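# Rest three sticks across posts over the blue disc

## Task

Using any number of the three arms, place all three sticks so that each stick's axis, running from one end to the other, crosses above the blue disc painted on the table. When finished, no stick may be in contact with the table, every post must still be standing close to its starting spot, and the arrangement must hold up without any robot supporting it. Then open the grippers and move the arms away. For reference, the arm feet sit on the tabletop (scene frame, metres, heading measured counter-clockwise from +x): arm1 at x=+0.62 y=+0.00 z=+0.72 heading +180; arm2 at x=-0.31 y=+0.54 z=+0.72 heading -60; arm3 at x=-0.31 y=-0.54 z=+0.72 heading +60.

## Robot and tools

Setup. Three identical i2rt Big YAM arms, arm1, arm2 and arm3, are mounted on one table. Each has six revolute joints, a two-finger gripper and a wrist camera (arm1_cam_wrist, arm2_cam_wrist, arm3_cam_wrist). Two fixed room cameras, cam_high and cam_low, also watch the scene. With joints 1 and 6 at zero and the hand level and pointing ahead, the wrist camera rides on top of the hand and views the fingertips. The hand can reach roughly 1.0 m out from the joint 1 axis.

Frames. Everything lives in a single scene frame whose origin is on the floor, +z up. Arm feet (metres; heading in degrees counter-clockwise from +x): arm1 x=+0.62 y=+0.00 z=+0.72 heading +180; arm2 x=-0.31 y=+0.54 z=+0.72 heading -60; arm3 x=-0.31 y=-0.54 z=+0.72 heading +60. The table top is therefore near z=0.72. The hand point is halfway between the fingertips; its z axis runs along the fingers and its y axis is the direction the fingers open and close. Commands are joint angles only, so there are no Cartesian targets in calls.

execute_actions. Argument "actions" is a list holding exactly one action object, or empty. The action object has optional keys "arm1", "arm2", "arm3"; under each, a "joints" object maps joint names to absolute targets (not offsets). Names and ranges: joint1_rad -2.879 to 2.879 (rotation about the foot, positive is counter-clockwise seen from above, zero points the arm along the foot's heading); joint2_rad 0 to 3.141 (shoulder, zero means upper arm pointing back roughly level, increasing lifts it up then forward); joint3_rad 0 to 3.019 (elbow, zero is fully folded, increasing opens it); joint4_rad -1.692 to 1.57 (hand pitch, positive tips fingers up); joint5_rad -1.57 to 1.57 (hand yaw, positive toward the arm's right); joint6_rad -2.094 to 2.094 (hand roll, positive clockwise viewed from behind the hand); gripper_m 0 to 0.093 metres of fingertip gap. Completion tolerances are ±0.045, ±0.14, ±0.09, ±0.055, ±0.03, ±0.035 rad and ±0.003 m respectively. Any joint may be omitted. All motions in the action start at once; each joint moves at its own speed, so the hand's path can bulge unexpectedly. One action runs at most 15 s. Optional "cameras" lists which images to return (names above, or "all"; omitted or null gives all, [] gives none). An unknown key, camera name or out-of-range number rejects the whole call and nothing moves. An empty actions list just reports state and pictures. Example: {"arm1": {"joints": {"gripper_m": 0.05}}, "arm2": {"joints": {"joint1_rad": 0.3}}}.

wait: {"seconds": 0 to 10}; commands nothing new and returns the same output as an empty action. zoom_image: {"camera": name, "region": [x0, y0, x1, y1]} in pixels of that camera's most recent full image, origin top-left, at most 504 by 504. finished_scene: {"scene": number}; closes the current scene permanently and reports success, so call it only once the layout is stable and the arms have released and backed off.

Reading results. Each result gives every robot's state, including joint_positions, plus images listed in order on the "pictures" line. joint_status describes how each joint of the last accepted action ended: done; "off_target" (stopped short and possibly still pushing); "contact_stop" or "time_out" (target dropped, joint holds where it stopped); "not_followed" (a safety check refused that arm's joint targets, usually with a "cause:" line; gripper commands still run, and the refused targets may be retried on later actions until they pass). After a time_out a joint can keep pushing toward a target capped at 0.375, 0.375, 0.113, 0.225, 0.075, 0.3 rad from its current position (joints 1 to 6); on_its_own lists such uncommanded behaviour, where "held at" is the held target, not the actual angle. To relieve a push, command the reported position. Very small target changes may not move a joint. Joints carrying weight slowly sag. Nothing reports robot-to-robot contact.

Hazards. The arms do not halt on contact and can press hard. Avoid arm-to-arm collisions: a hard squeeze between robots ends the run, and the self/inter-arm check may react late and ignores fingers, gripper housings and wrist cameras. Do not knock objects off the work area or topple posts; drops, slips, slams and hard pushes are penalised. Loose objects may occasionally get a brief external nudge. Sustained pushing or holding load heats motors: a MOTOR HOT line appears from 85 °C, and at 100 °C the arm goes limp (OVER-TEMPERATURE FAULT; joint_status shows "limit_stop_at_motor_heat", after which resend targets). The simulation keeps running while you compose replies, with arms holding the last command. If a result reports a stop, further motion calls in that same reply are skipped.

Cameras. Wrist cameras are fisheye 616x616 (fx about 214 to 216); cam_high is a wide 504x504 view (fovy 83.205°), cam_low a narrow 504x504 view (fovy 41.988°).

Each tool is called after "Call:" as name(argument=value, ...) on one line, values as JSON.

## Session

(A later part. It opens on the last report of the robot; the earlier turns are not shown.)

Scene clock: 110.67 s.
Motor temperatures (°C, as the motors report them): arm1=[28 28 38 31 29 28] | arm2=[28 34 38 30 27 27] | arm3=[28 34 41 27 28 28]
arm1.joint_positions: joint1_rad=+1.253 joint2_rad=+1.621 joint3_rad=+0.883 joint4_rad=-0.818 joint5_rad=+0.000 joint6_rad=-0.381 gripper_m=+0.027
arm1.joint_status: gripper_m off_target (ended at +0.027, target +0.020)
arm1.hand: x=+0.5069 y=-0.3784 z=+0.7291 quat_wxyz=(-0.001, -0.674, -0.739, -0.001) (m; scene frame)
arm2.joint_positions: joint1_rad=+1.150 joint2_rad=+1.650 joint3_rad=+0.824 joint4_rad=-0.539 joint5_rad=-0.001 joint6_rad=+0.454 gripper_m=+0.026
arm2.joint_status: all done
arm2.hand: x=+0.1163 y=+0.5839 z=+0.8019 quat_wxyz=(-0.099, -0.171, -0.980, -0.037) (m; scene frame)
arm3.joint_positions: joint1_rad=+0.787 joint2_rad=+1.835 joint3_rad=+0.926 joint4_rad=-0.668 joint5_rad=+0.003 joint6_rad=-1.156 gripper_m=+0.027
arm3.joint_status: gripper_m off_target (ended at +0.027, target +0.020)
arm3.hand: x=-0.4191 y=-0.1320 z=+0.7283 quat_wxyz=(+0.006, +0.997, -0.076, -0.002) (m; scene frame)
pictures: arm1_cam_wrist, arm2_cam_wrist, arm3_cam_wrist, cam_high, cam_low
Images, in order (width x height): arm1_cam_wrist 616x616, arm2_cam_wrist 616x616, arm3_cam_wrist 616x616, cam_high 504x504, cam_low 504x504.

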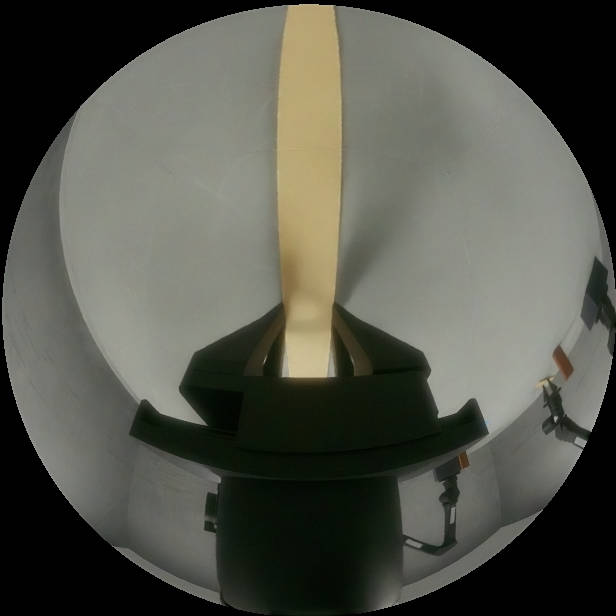

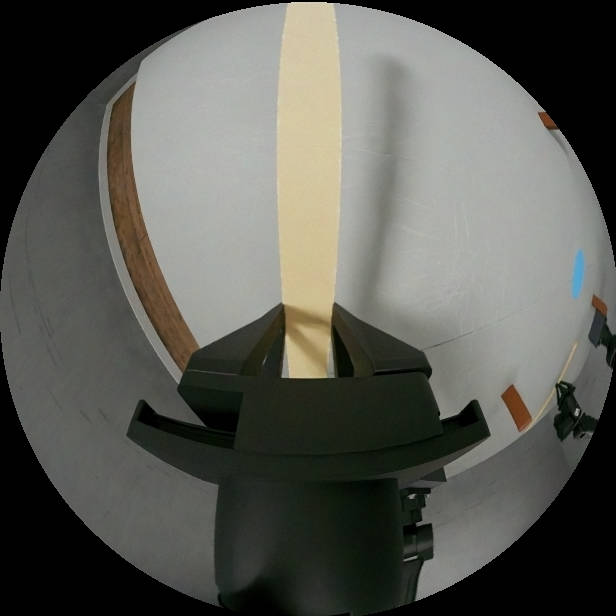

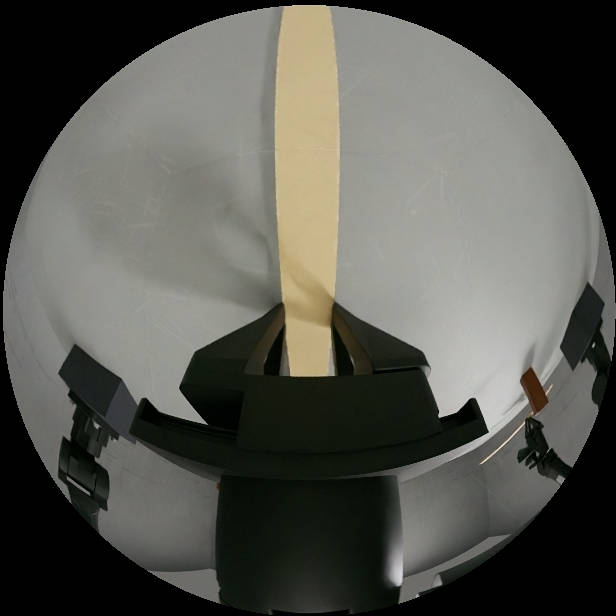

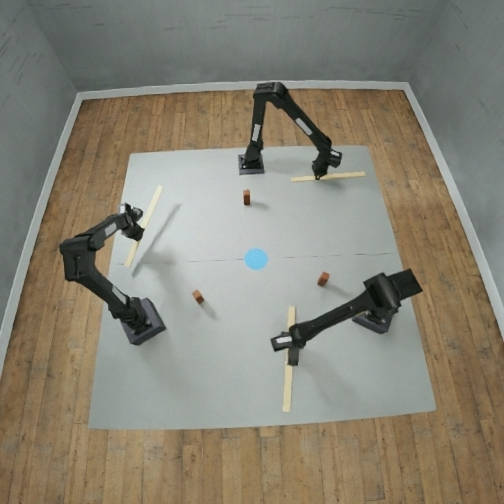

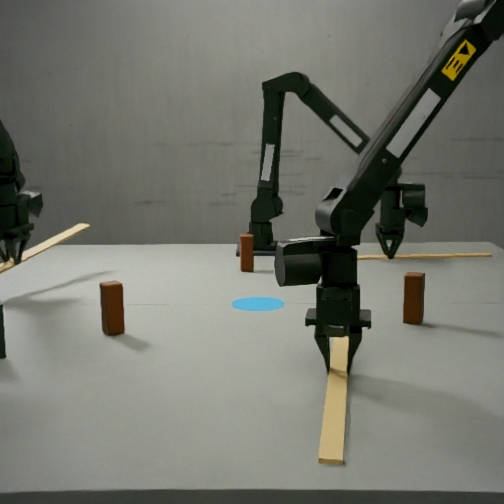

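Call:
execute_actions(actions=[{"arm1": {"joints": {"joint1_rad": -0.032, "joint2_rad": 1.0, "joint3_rad": 1.034, "joint6_rad": -0.203}}, "arm2": {"joints": {"joint1_rad": -0.025, "joint2_rad": 1.15, "joint3_rad": 0.953, "joint6_rad": -0.222}}, "arm3": {"joints": {"joint1_rad": -0.016, "joint2_rad": 1.095, "joint3_rad": 0.895, "joint6_rad": -0.198}}}])

Scene clock: 139.07 s.
Motor temperatures (°C, as the motors report them): arm1=[28 28 39 31 29 28] | arm2=[28 34 42 30 27 27] | arm3=[28 34 41 27 28 28]
arm1.joint_positions: joint1_rad=-0.029 joint2_rad=+1.000 joint3_rad=+0.999 joint4_rad=-0.813 joint5_rad=+0.002 joint6_rad=-0.215 gripper_m=+0.027
arm1.joint_status: all done
arm1.hand: x=+0.1929 y=-0.0035 z=+1.0369 quat_wxyz=(+0.047, -0.925, -0.102, +0.364) (m; scene frame)
arm2.joint_positions: joint1_rad=-0.028 joint2_rad=+1.146 joint3_rad=+0.914 joint4_rad=-0.537 joint5_rad=+0.001 joint6_rad=-0.212 gripper_m=+0.026
arm2.joint_status: all done
arm2.hand: x=-0.0817 y=+0.1158 z=+1.0572 quat_wxyz=(-0.311, -0.385, -0.839, +0.226) (m; scene frame)
arm3.joint_positions: joint1_rad=-0.014 joint2_rad=+1.093 joint3_rad=+0.880 joint4_rad=-0.672 joint5_rad=+0.002 joint6_rad=-0.209 gripper_m=+0.027
arm3.joint_status: all done
arm3.hand: x=-0.0837 y=-0.1601 z=+1.0214 quat_wxyz=(-0.303, +0.548, -0.768, -0.133) (m; scene frame)
pictures: arm1_cam_wrist, arm2_cam_wrist, arm3_cam_wrist, cam_high, cam_low
Images, in order (width x height): arm1_cam_wrist 616x616, arm2_cam_wrist 616x616, arm3_cam_wrist 616x616, cam_high 504x504, cam_low 504x504.

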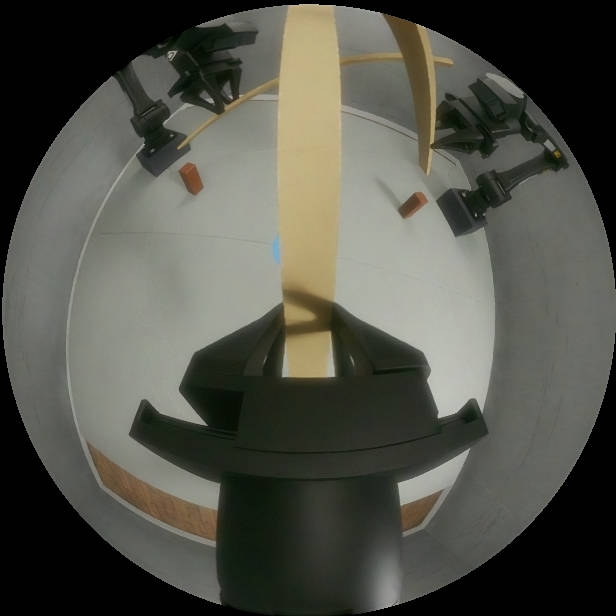

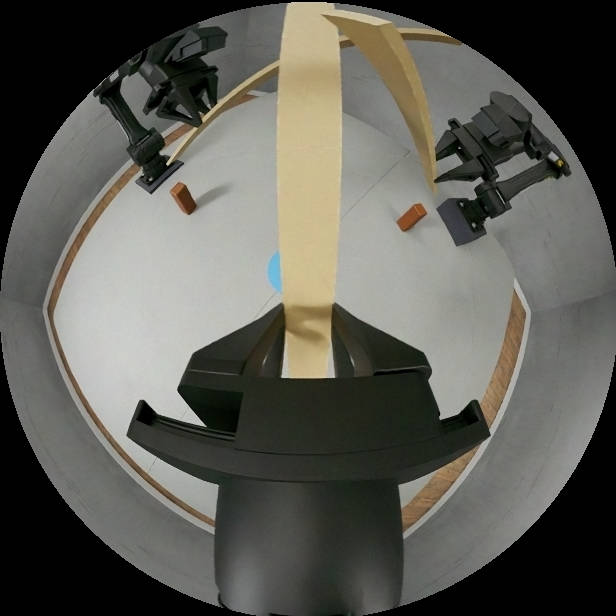

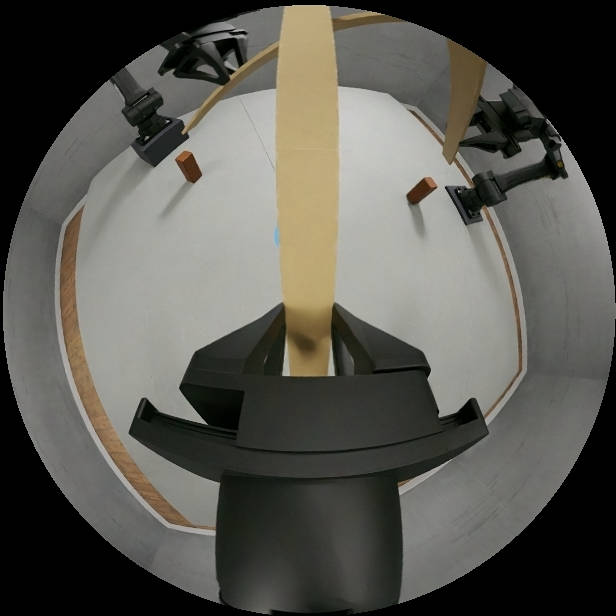

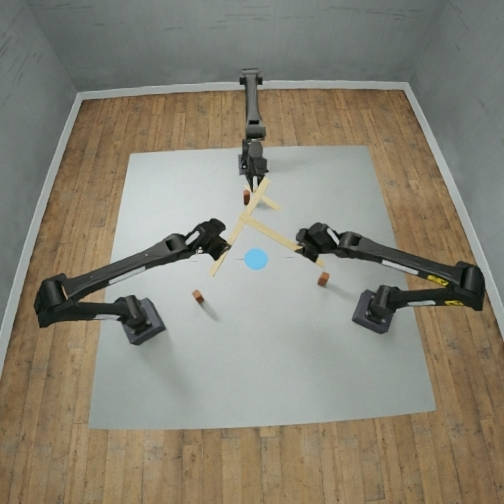

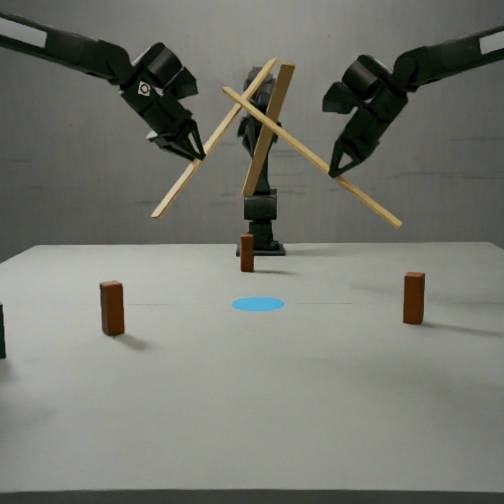

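Call:
execute_actions(actions=[{"arm1": {"joints": {"joint2_rad": 1.375, "joint4_rad": -1.024}}, "arm2": {"joints": {"joint2_rad": 1.518, "joint4_rad": -0.795}}, "arm3": {"joints": {"joint2_rad": 1.444, "joint4_rad": -0.831}}}])

Call:
zoom_image(camera="cam_low", region=[180, 180, 340, 280])

Call:
zoom_image(camera="cam_low", region=[70, 250, 160, 340])

Call:
zoom_image(camera="cam_low", region=[370, 245, 460, 335])

Call:
zoom_image(camera="cam_high", region=[160, 170, 360, 330])

Scene clock: 145.80 s.
Motor temperatures (°C, as the motors report them): arm1=[28 28 41 31 29 28] | arm2=[28 34 43 30 27 27] | arm3=[28 33 42 27 28 28]
arm1.joint_positions: joint1_rad=-0.029 joint2_rad=+1.387 joint3_rad=+0.999 joint4_rad=-1.015 joint5_rad=+0.002 joint6_rad=-0.215 gripper_m=+0.027
arm1.joint_status: all done
arm1.hand: x=+0.2052 y=-0.0010 z=+0.8586 quat_wxyz=(+0.017, -0.991, -0.108, +0.079) (m; scene frame)
arm2.joint_positions: joint1_rad=-0.028 joint2_rad=+1.536 joint3_rad=+0.914 joint4_rad=-0.789 joint5_rad=+0.001 joint6_rad=-0.212 gripper_m=+0.026
arm2.joint_status: all done
arm2.hand: x=-0.1053 y=+0.1628 z=+0.8593 quat_wxyz=(-0.062, -0.414, -0.907, +0.040) (m; scene frame)
arm3.joint_positions: joint1_rad=-0.014 joint2_rad=+1.461 joint3_rad=+0.880 joint4_rad=-0.824 joint5_rad=+0.002 joint6_rad=-0.208 gripper_m=+0.027
arm3.joint_status: all done
arm3.hand: x=-0.1001 y=-0.1867 z=+0.8570 quat_wxyz=(-0.071, +0.580, -0.811, -0.032) (m; scene frame)
pictures: arm1_cam_wrist, arm2_cam_wrist, arm3_cam_wrist, cam_high, cam_low
Images, in order (width x height): arm1_cam_wrist 616x616, arm2_cam_wrist 616x616, arm3_cam_wrist 616x616, cam_high 504x504, cam_low 504x504.

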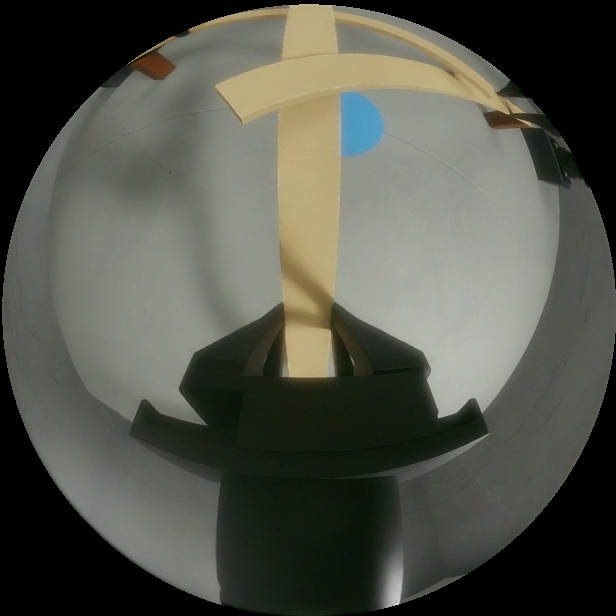

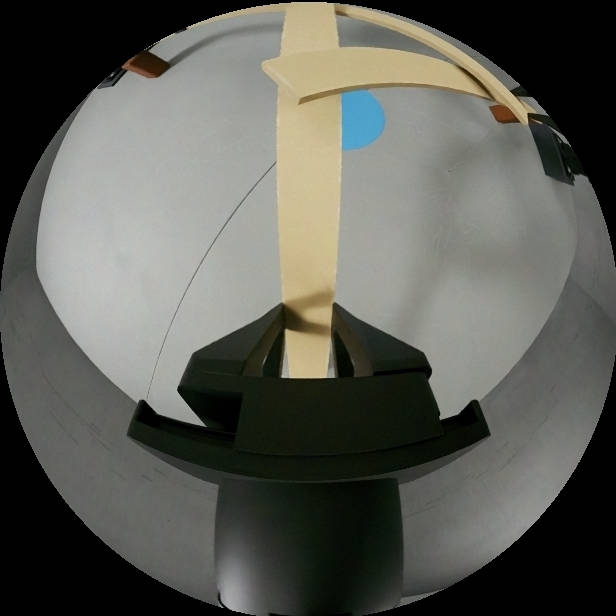

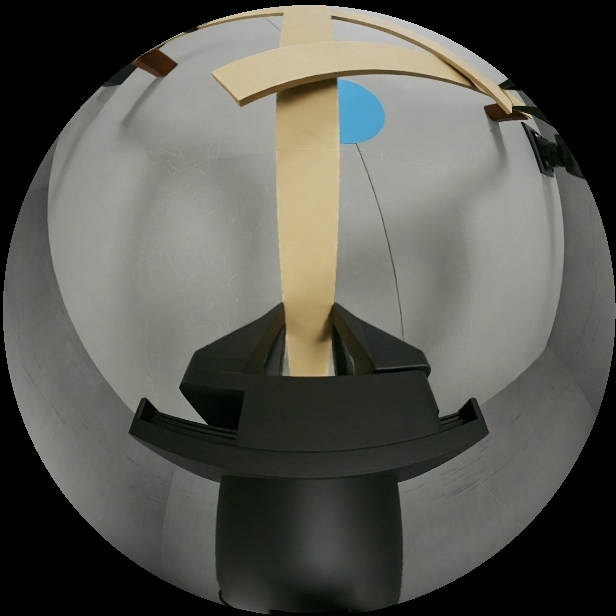

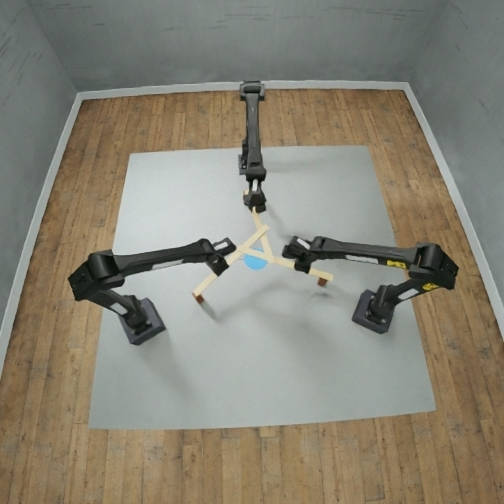

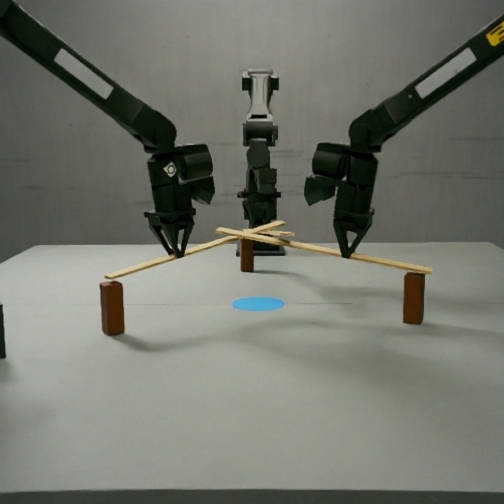

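Region (180, 180, 340, 280) of cam_low's 504x504 image, scaled by 3.150, with more detail than that image has; it fills the top 315 rows of this view, and the rest is white.

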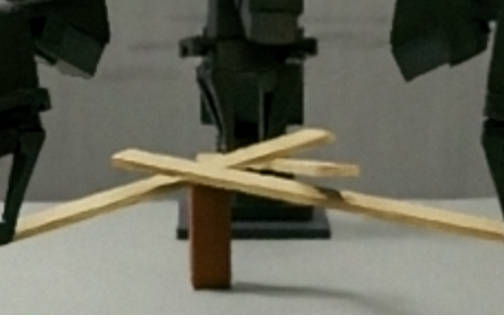

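Region (70, 250, 160, 340) of cam_low's 504x504 image, scaled by 5.600, with more detail than that image has.

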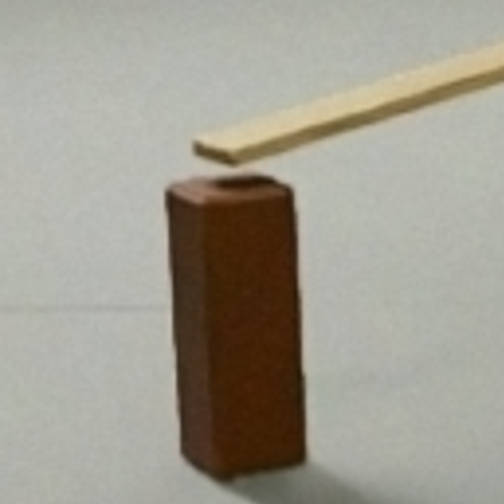

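Region (370, 245, 460, 335) of cam_low's 504x504 image, scaled by 5.600, with more detail than that image has.

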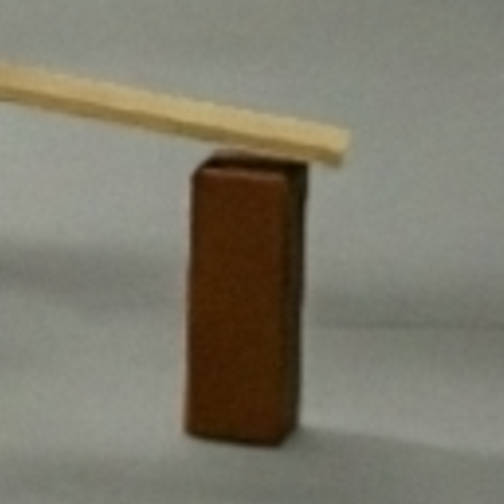

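Region (160, 170, 360, 330) of cam_high's 504x504 image, scaled by 2.520, with more detail than that image has; it fills the top 403 rows of this view, and the rest is white.

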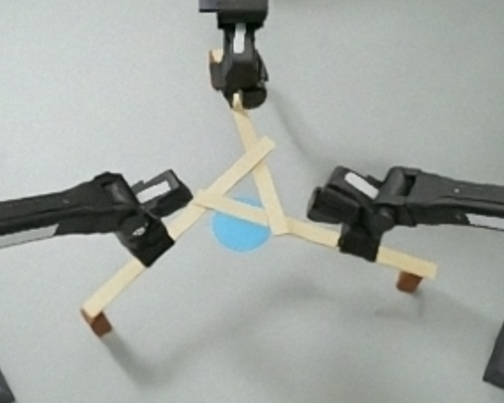

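Call:
zoom_image(camera="cam_high", region=[295, 255, 345, 305])

Call:
zoom_image(camera="cam_high", region=[175, 270, 225, 320])

Call:
zoom_image(camera="cam_high", region=[225, 175, 285, 235])

Call:
zoom_image(camera="cam_low", region=[205, 210, 305, 260])

Call:
zoom_image(camera="arm3_cam_wrist", region=[440, 50, 560, 150])

Region (295, 255, 345, 305) of cam_high's 504x504 image, scaled by 10.080, with more detail than that image has.

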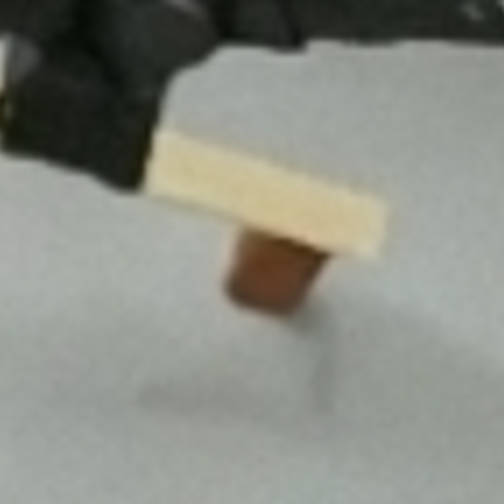

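Region (175, 270, 225, 320) of cam_high's 504x504 image, scaled by 10.080, with more detail than that image has.

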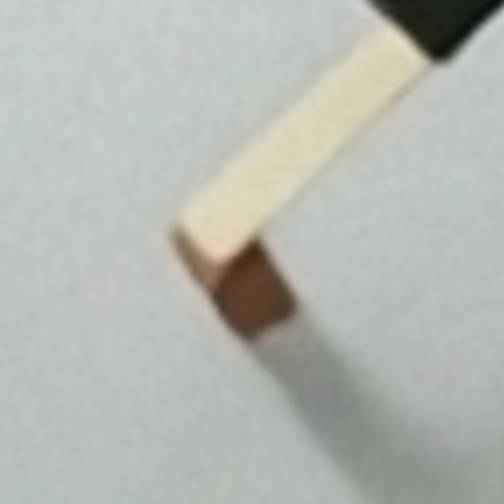

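Region (225, 175, 285, 235) of cam_high's 504x504 image, scaled by 8.400, with more detail than that image has.

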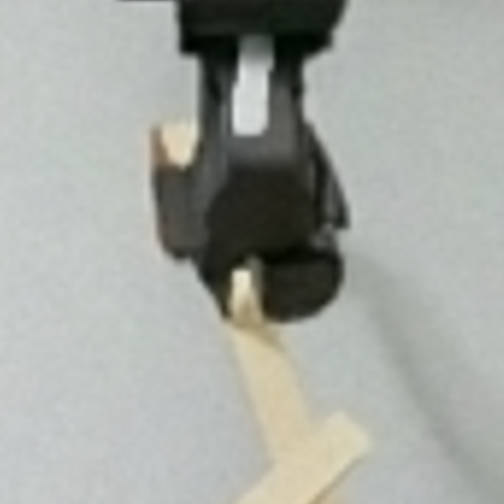

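Region (205, 210, 305, 260) of cam_low's 504x504 image, scaled by 5.040, with more detail than that image has.

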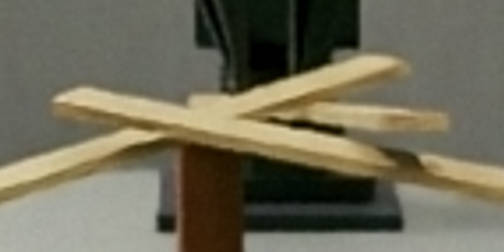

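Region (440, 50, 560, 150) of arm3_cam_wrist's 616x616 image, scaled by 4.200, with more detail than that image has.

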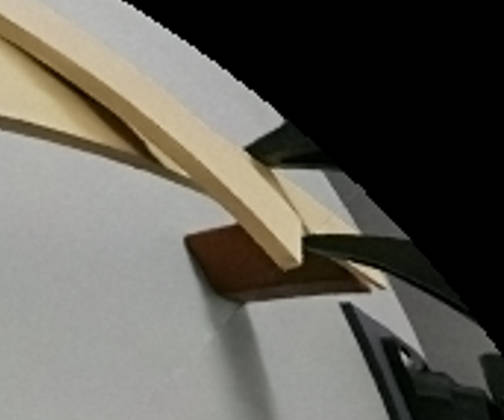

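Call:
execute_actions(actions=[{"arm1": {"joints": {"joint1_rad": -0.042}}, "arm2": {"joints": {"joint1_rad": -0.04}}, "arm3": {"joints": {"joint1_rad": -0.03, "joint2_rad": 1.503, "joint3_rad": 0.965, "joint4_rad": -0.843}}}])

Call:
zoom_image(camera="cam_low", region=[205, 210, 305, 260])

Call:
zoom_image(camera="cam_low", region=[370, 245, 460, 335])

Call:
zoom_image(camera="cam_high", region=[295, 255, 345, 305])

Call:
zoom_image(camera="cam_low", region=[70, 250, 160, 340])

Scene clock: 166.53 s.
Motor temperatures (°C, as the motors report them): arm1=[28 28 43 31 29 28] | arm2=[28 34 44 30 27 27] | arm3=[28 34 42 27 28 28]
arm1.joint_positions: joint1_rad=-0.029 joint2_rad=+1.387 joint3_rad=+0.999 joint4_rad=-1.015 joint5_rad=+0.002 joint6_rad=-0.215 gripper_m=+0.027
arm1.joint_status: all done
arm1.hand: x=+0.2052 y=-0.0008 z=+0.8586 quat_wxyz=(+0.017, -0.991, -0.107, +0.079) (m; scene frame)
arm2.joint_positions: joint1_rad=-0.032 joint2_rad=+1.536 joint3_rad=+0.914 joint4_rad=-0.789 joint5_rad=+0.001 joint6_rad=-0.214 gripper_m=+0.026
arm2.joint_status: all done
arm2.hand: x=-0.1069 y=+0.1619 z=+0.8593 quat_wxyz=(-0.061, -0.415, -0.907, +0.040) (m; scene frame)
arm3.joint_positions: joint1_rad=-0.022 joint2_rad=+1.507 joint3_rad=+0.916 joint4_rad=-0.835 joint5_rad=+0.002 joint6_rad=-0.208 gripper_m=+0.027
arm3.joint_status: all done
arm3.hand: x=-0.0920 y=-0.1796 z=+0.8516 quat_wxyz=(-0.061, +0.577, -0.814, -0.027) (m; scene frame)
pictures: arm1_cam_wrist, arm2_cam_wrist, arm3_cam_wrist, cam_high, cam_low
Images, in order (width x height): arm1_cam_wrist 616x616, arm2_cam_wrist 616x616, arm3_cam_wrist 616x616, cam_high 504x504, cam_low 504x504.

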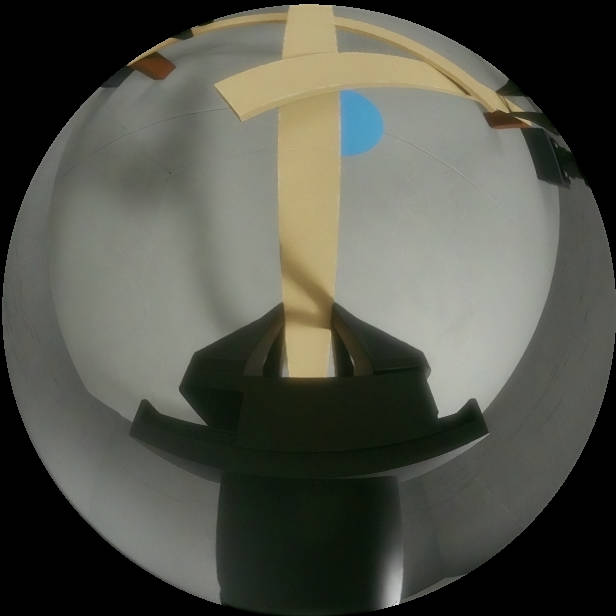

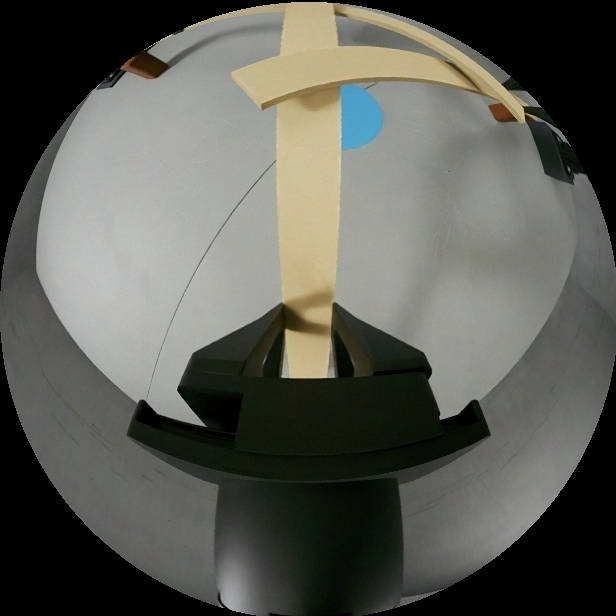

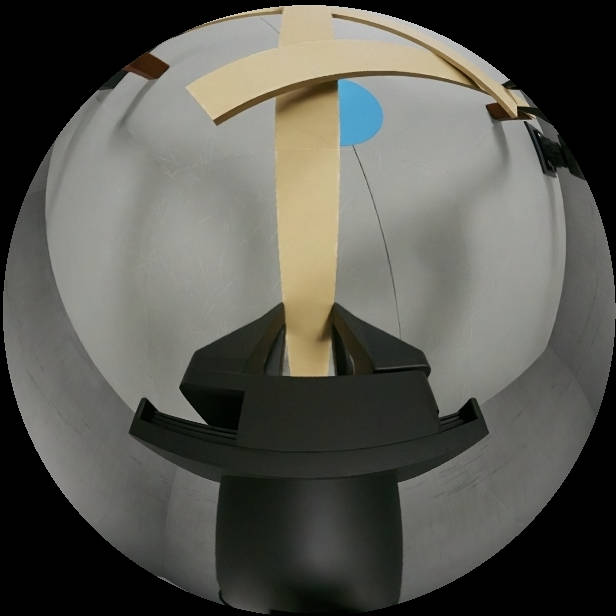

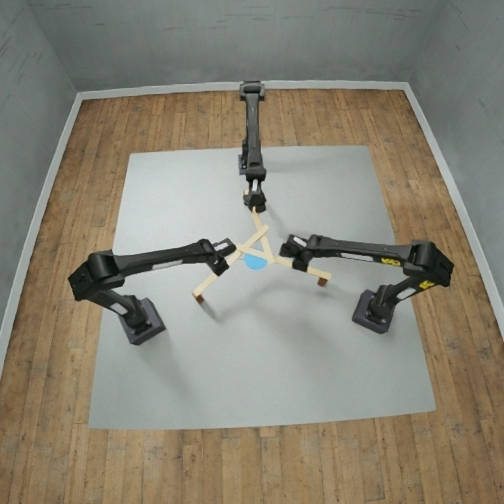

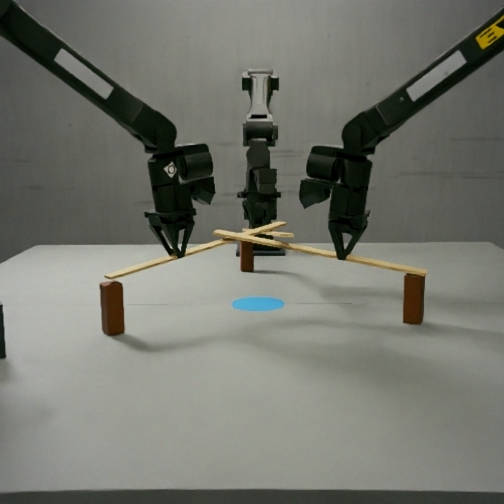

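Region (205, 210, 305, 260) of cam_low's 504x504 image, scaled by 5.040, with more detail than that image has.

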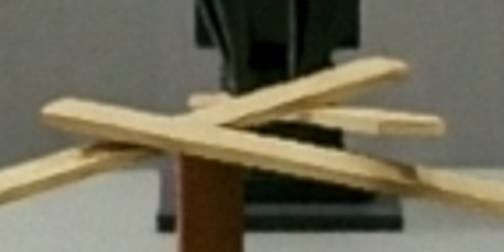

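Region (370, 245, 460, 335) of cam_low's 504x504 image, scaled by 5.600, with more detail than that image has.

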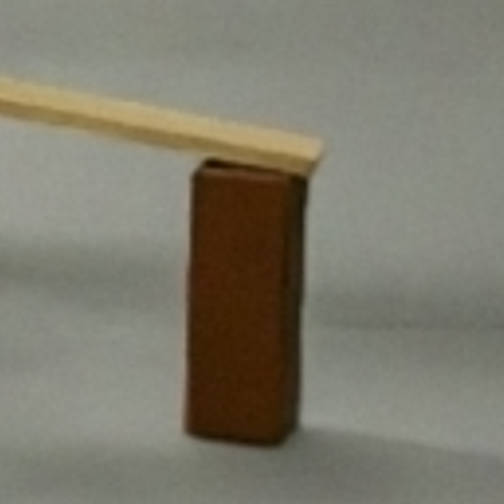

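Region (295, 255, 345, 305) of cam_high's 504x504 image, scaled by 10.080, with more detail than that image has.

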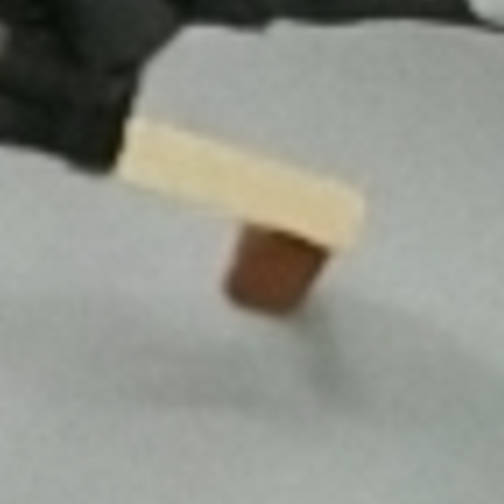

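Region (70, 250, 160, 340) of cam_low's 504x504 image, scaled by 5.600, with more detail than that image has.

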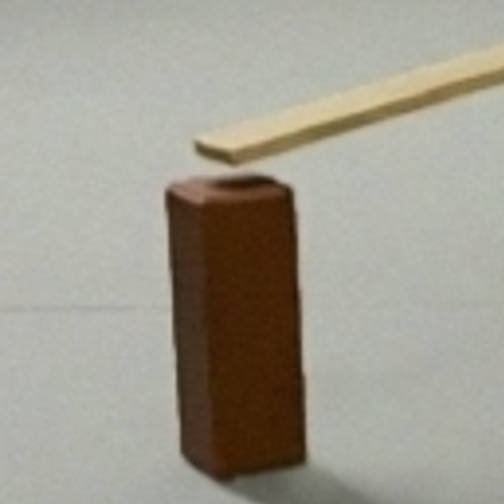

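Call:
execute_actions(actions=[])

Scene clock: 169.53 s.
Motor temperatures (°C, as the motors report them): arm1=[28 28 43 31 29 28] | arm2=[28 35 44 30 27 27] | arm3=[28 34 43 27 28 28]
arm1.joint_positions: joint1_rad=-0.029 joint2_rad=+1.387 joint3_rad=+0.999 joint4_rad=-1.015 joint5_rad=+0.002 joint6_rad=-0.215 gripper_m=+0.027
arm1.joint_status: all done
arm1.hand: x=+0.2052 y=-0.0008 z=+0.8586 quat_wxyz=(+0.017, -0.991, -0.107, +0.079) (m; scene frame)
arm2.joint_positions: joint1_rad=-0.032 joint2_rad=+1.536 joint3_rad=+0.914 joint4_rad=-0.789 joint5_rad=+0.001 joint6_rad=-0.214 gripper_m=+0.026
arm2.joint_status: all done
arm2.hand: x=-0.1069 y=+0.1619 z=+0.8593 quat_wxyz=(-0.061, -0.415, -0.907, +0.040) (m; scene frame)
arm3.joint_positions: joint1_rad=-0.022 joint2_rad=+1.507 joint3_rad=+0.916 joint4_rad=-0.835 joint5_rad=+0.002 joint6_rad=-0.208 gripper_m=+0.027
arm3.joint_status: all done
arm3.hand: x=-0.0920 y=-0.1796 z=+0.8516 quat_wxyz=(-0.061, +0.577, -0.814, -0.027) (m; scene frame)
pictures: arm1_cam_wrist, arm2_cam_wrist, arm3_cam_wrist, cam_high, cam_low
Images, in order (width x height): arm1_cam_wrist 616x616, arm2_cam_wrist 616x616, arm3_cam_wrist 616x616, cam_high 504x504, cam_low 504x504.

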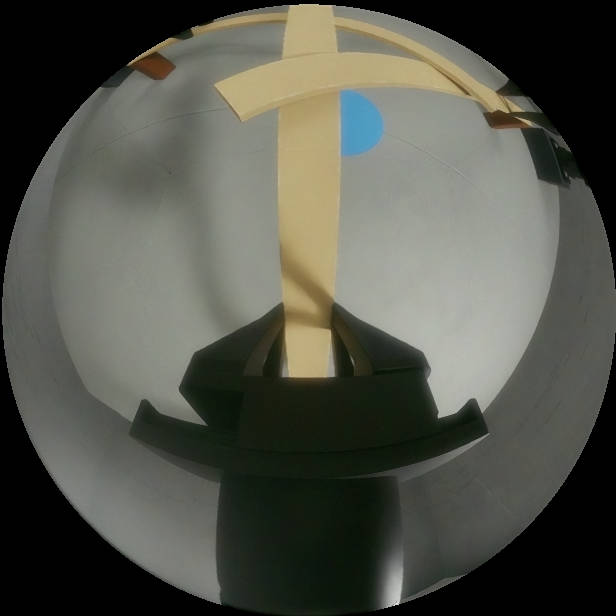

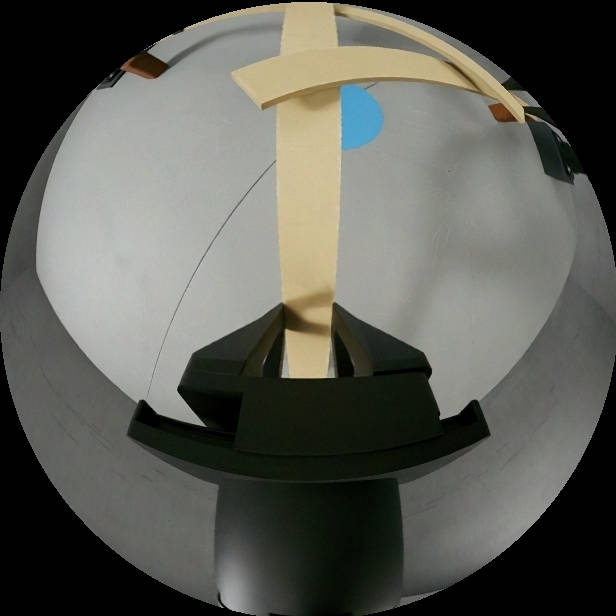

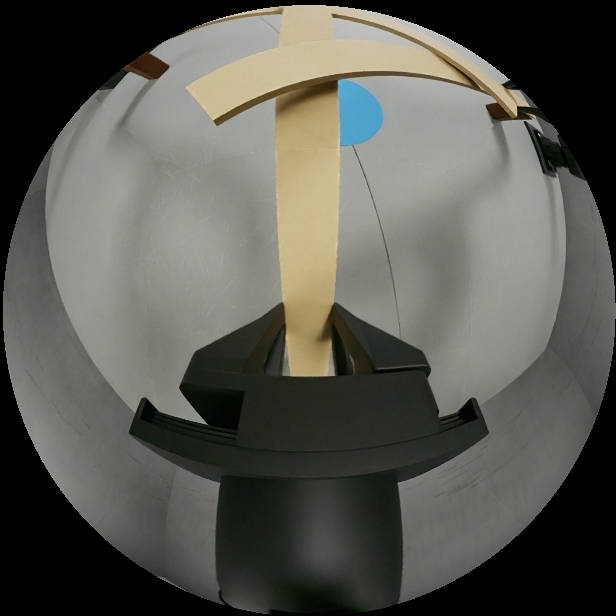

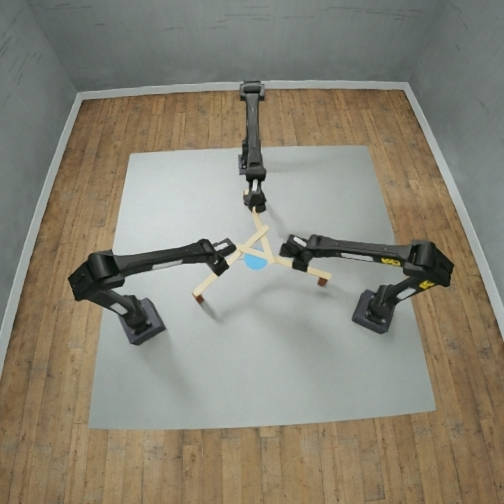

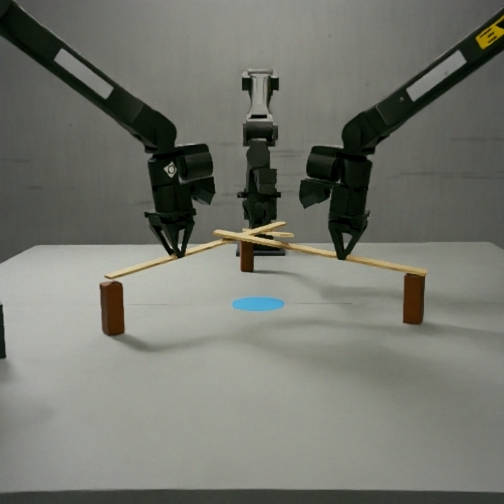

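Call:
execute_actions(actions=[{"arm1": {"joints": {"joint2_rad": 1.428}}, "arm2": {"joints": {"joint2_rad": 1.575}}, "arm3": {"joints": {"joint2_rad": 1.53}}}])

Scene clock: 172.03 s.
Motor temperatures (°C, as the motors report them): arm1=[28 28 43 31 29 28] | arm2=[28 35 44 30 27 27] | arm3=[28 34 43 27 28 28]
arm1.joint_positions: joint1_rad=-0.029 joint2_rad=+1.430 joint3_rad=+0.999 joint4_rad=-1.015 joint5_rad=+0.002 joint6_rad=-0.215 gripper_m=+0.027
arm1.joint_status: all done
arm1.hand: x=+0.2058 y=-0.0005 z=+0.8417 quat_wxyz=(+0.014, -0.992, -0.107, +0.058) (m; scene frame)
arm2.joint_positions: joint1_rad=-0.032 joint2_rad=+1.571 joint3_rad=+0.914 joint4_rad=-0.789 joint5_rad=+0.001 joint6_rad=-0.215 gripper_m=+0.026
arm2.joint_status: all done
arm2.hand: x=-0.1084 y=+0.1650 z=+0.8452 quat_wxyz=(-0.047, -0.415, -0.908, +0.030) (m; scene frame)
arm3.joint_positions: joint1_rad=-0.022 joint2_rad=+1.531 joint3_rad=+0.919 joint4_rad=-0.835 joint5_rad=+0.002 joint6_rad=-0.208 gripper_m=+0.027
arm3.joint_status: all done
arm3.hand: x=-0.0923 y=-0.1801 z=+0.8428 quat_wxyz=(-0.051, +0.577, -0.815, -0.023) (m; scene frame)
pictures: arm1_cam_wrist, arm2_cam_wrist, arm3_cam_wrist, cam_high, cam_low
Images, in order (width x height): arm1_cam_wrist 616x616, arm2_cam_wrist 616x616, arm3_cam_wrist 616x616, cam_high 504x504, cam_low 504x504.

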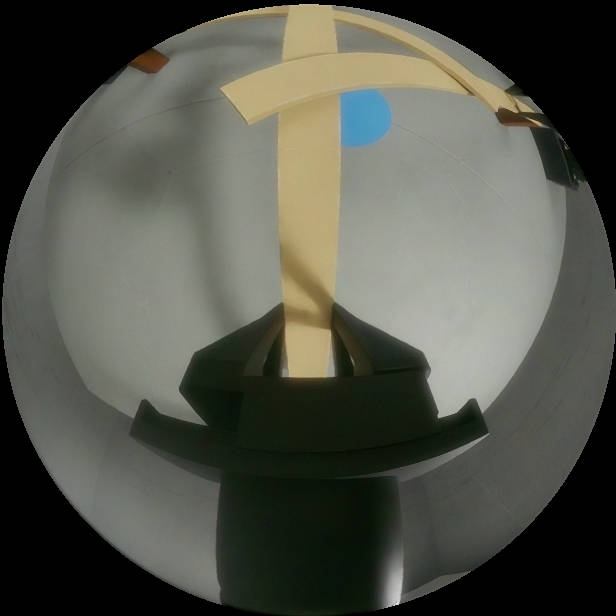

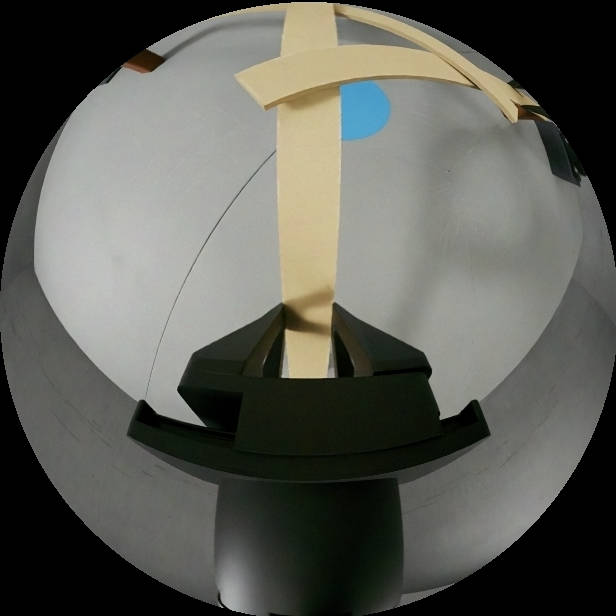

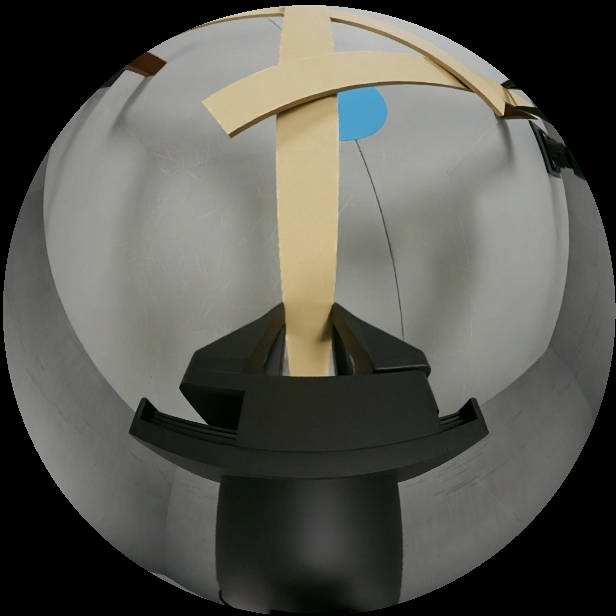

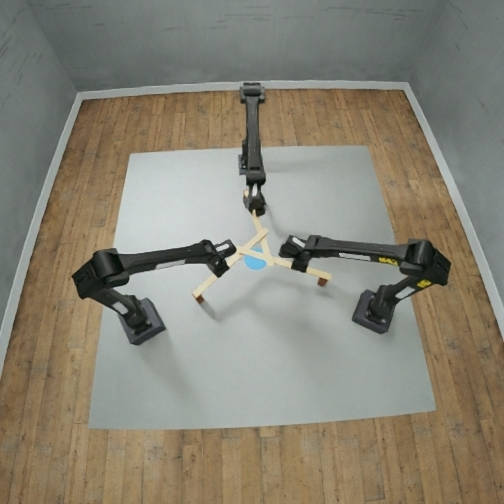

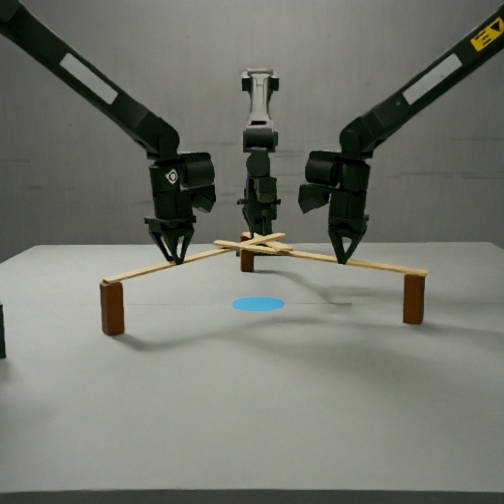

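Call:
zoom_image(camera="cam_low", region=[200, 210, 310, 280])

Call:
zoom_image(camera="cam_low", region=[70, 250, 160, 340])

Call:
zoom_image(camera="cam_low", region=[370, 245, 460, 335])

Call:
zoom_image(camera="arm3_cam_wrist", region=[440, 50, 560, 150])

Region (200, 210, 310, 280) of cam_low's 504x504 image, scaled by 4.582, with more detail than that image has; it fills the top 321 rows of this view, and the rest is white.

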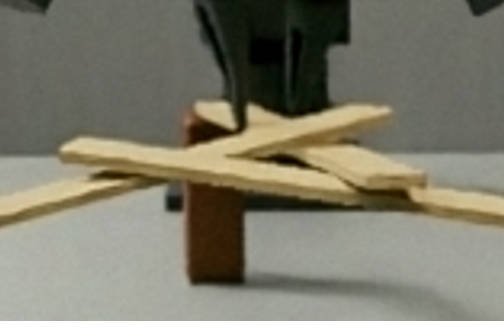

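Region (70, 250, 160, 340) of cam_low's 504x504 image, scaled by 5.600, with more detail than that image has.

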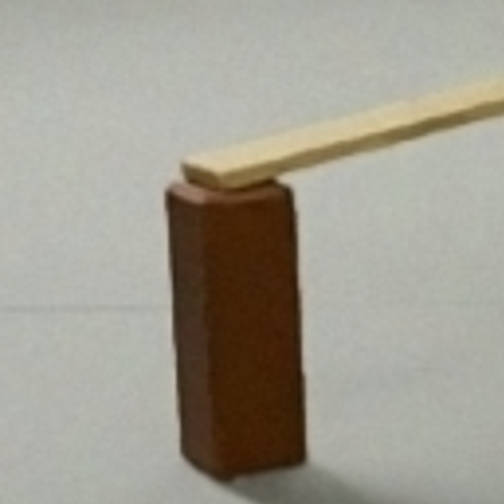

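Region (370, 245, 460, 335) of cam_low's 504x504 image, scaled by 5.600, with more detail than that image has.

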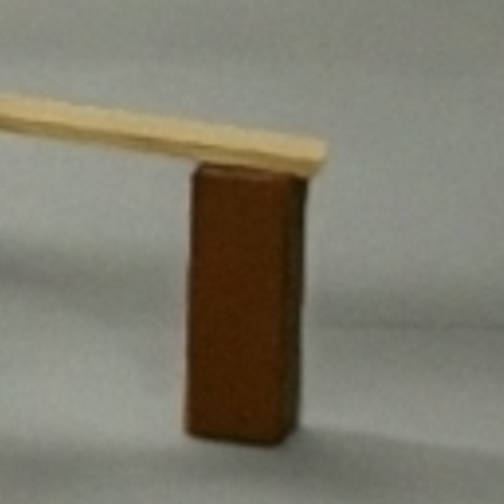

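Region (440, 50, 560, 150) of arm3_cam_wrist's 616x616 image, scaled by 4.200, with more detail than that image has.

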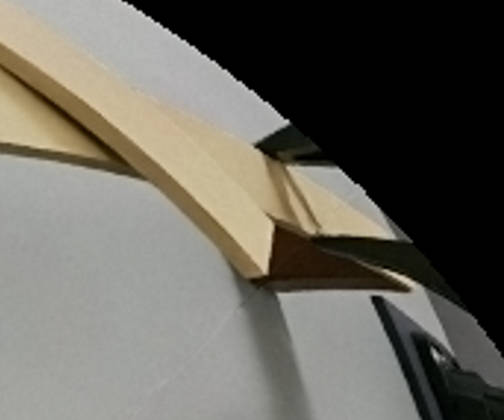

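Call:
zoom_image(camera="arm2_cam_wrist", region=[90, 20, 230, 110])

Call:
zoom_image(camera="cam_low", region=[230, 220, 270, 250])

Call:
zoom_image(camera="cam_high", region=[180, 170, 340, 310])

Region (90, 20, 230, 110) of arm2_cam_wrist's 616x616 image, scaled by 3.600, with more detail than that image has; it fills the top 324 rows of this view, and the rest is white.

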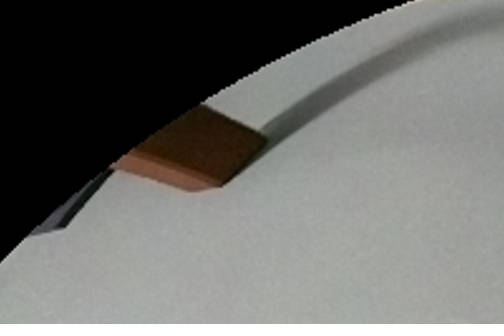

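Region (230, 220, 270, 250) of cam_low's 504x504 image, scaled by 12.600, with more detail than that image has; it fills the top 378 rows of this view, and the rest is white.

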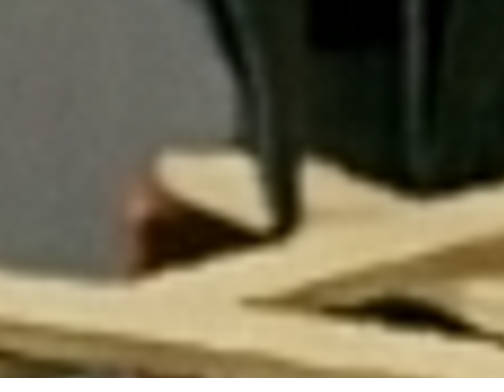

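Region (180, 170, 340, 310) of cam_high's 504x504 image, scaled by 3.150, with more detail than that image has; it fills the top 441 rows of this view, and the rest is white.

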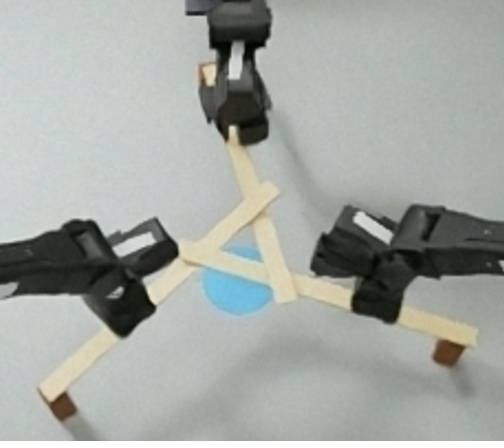

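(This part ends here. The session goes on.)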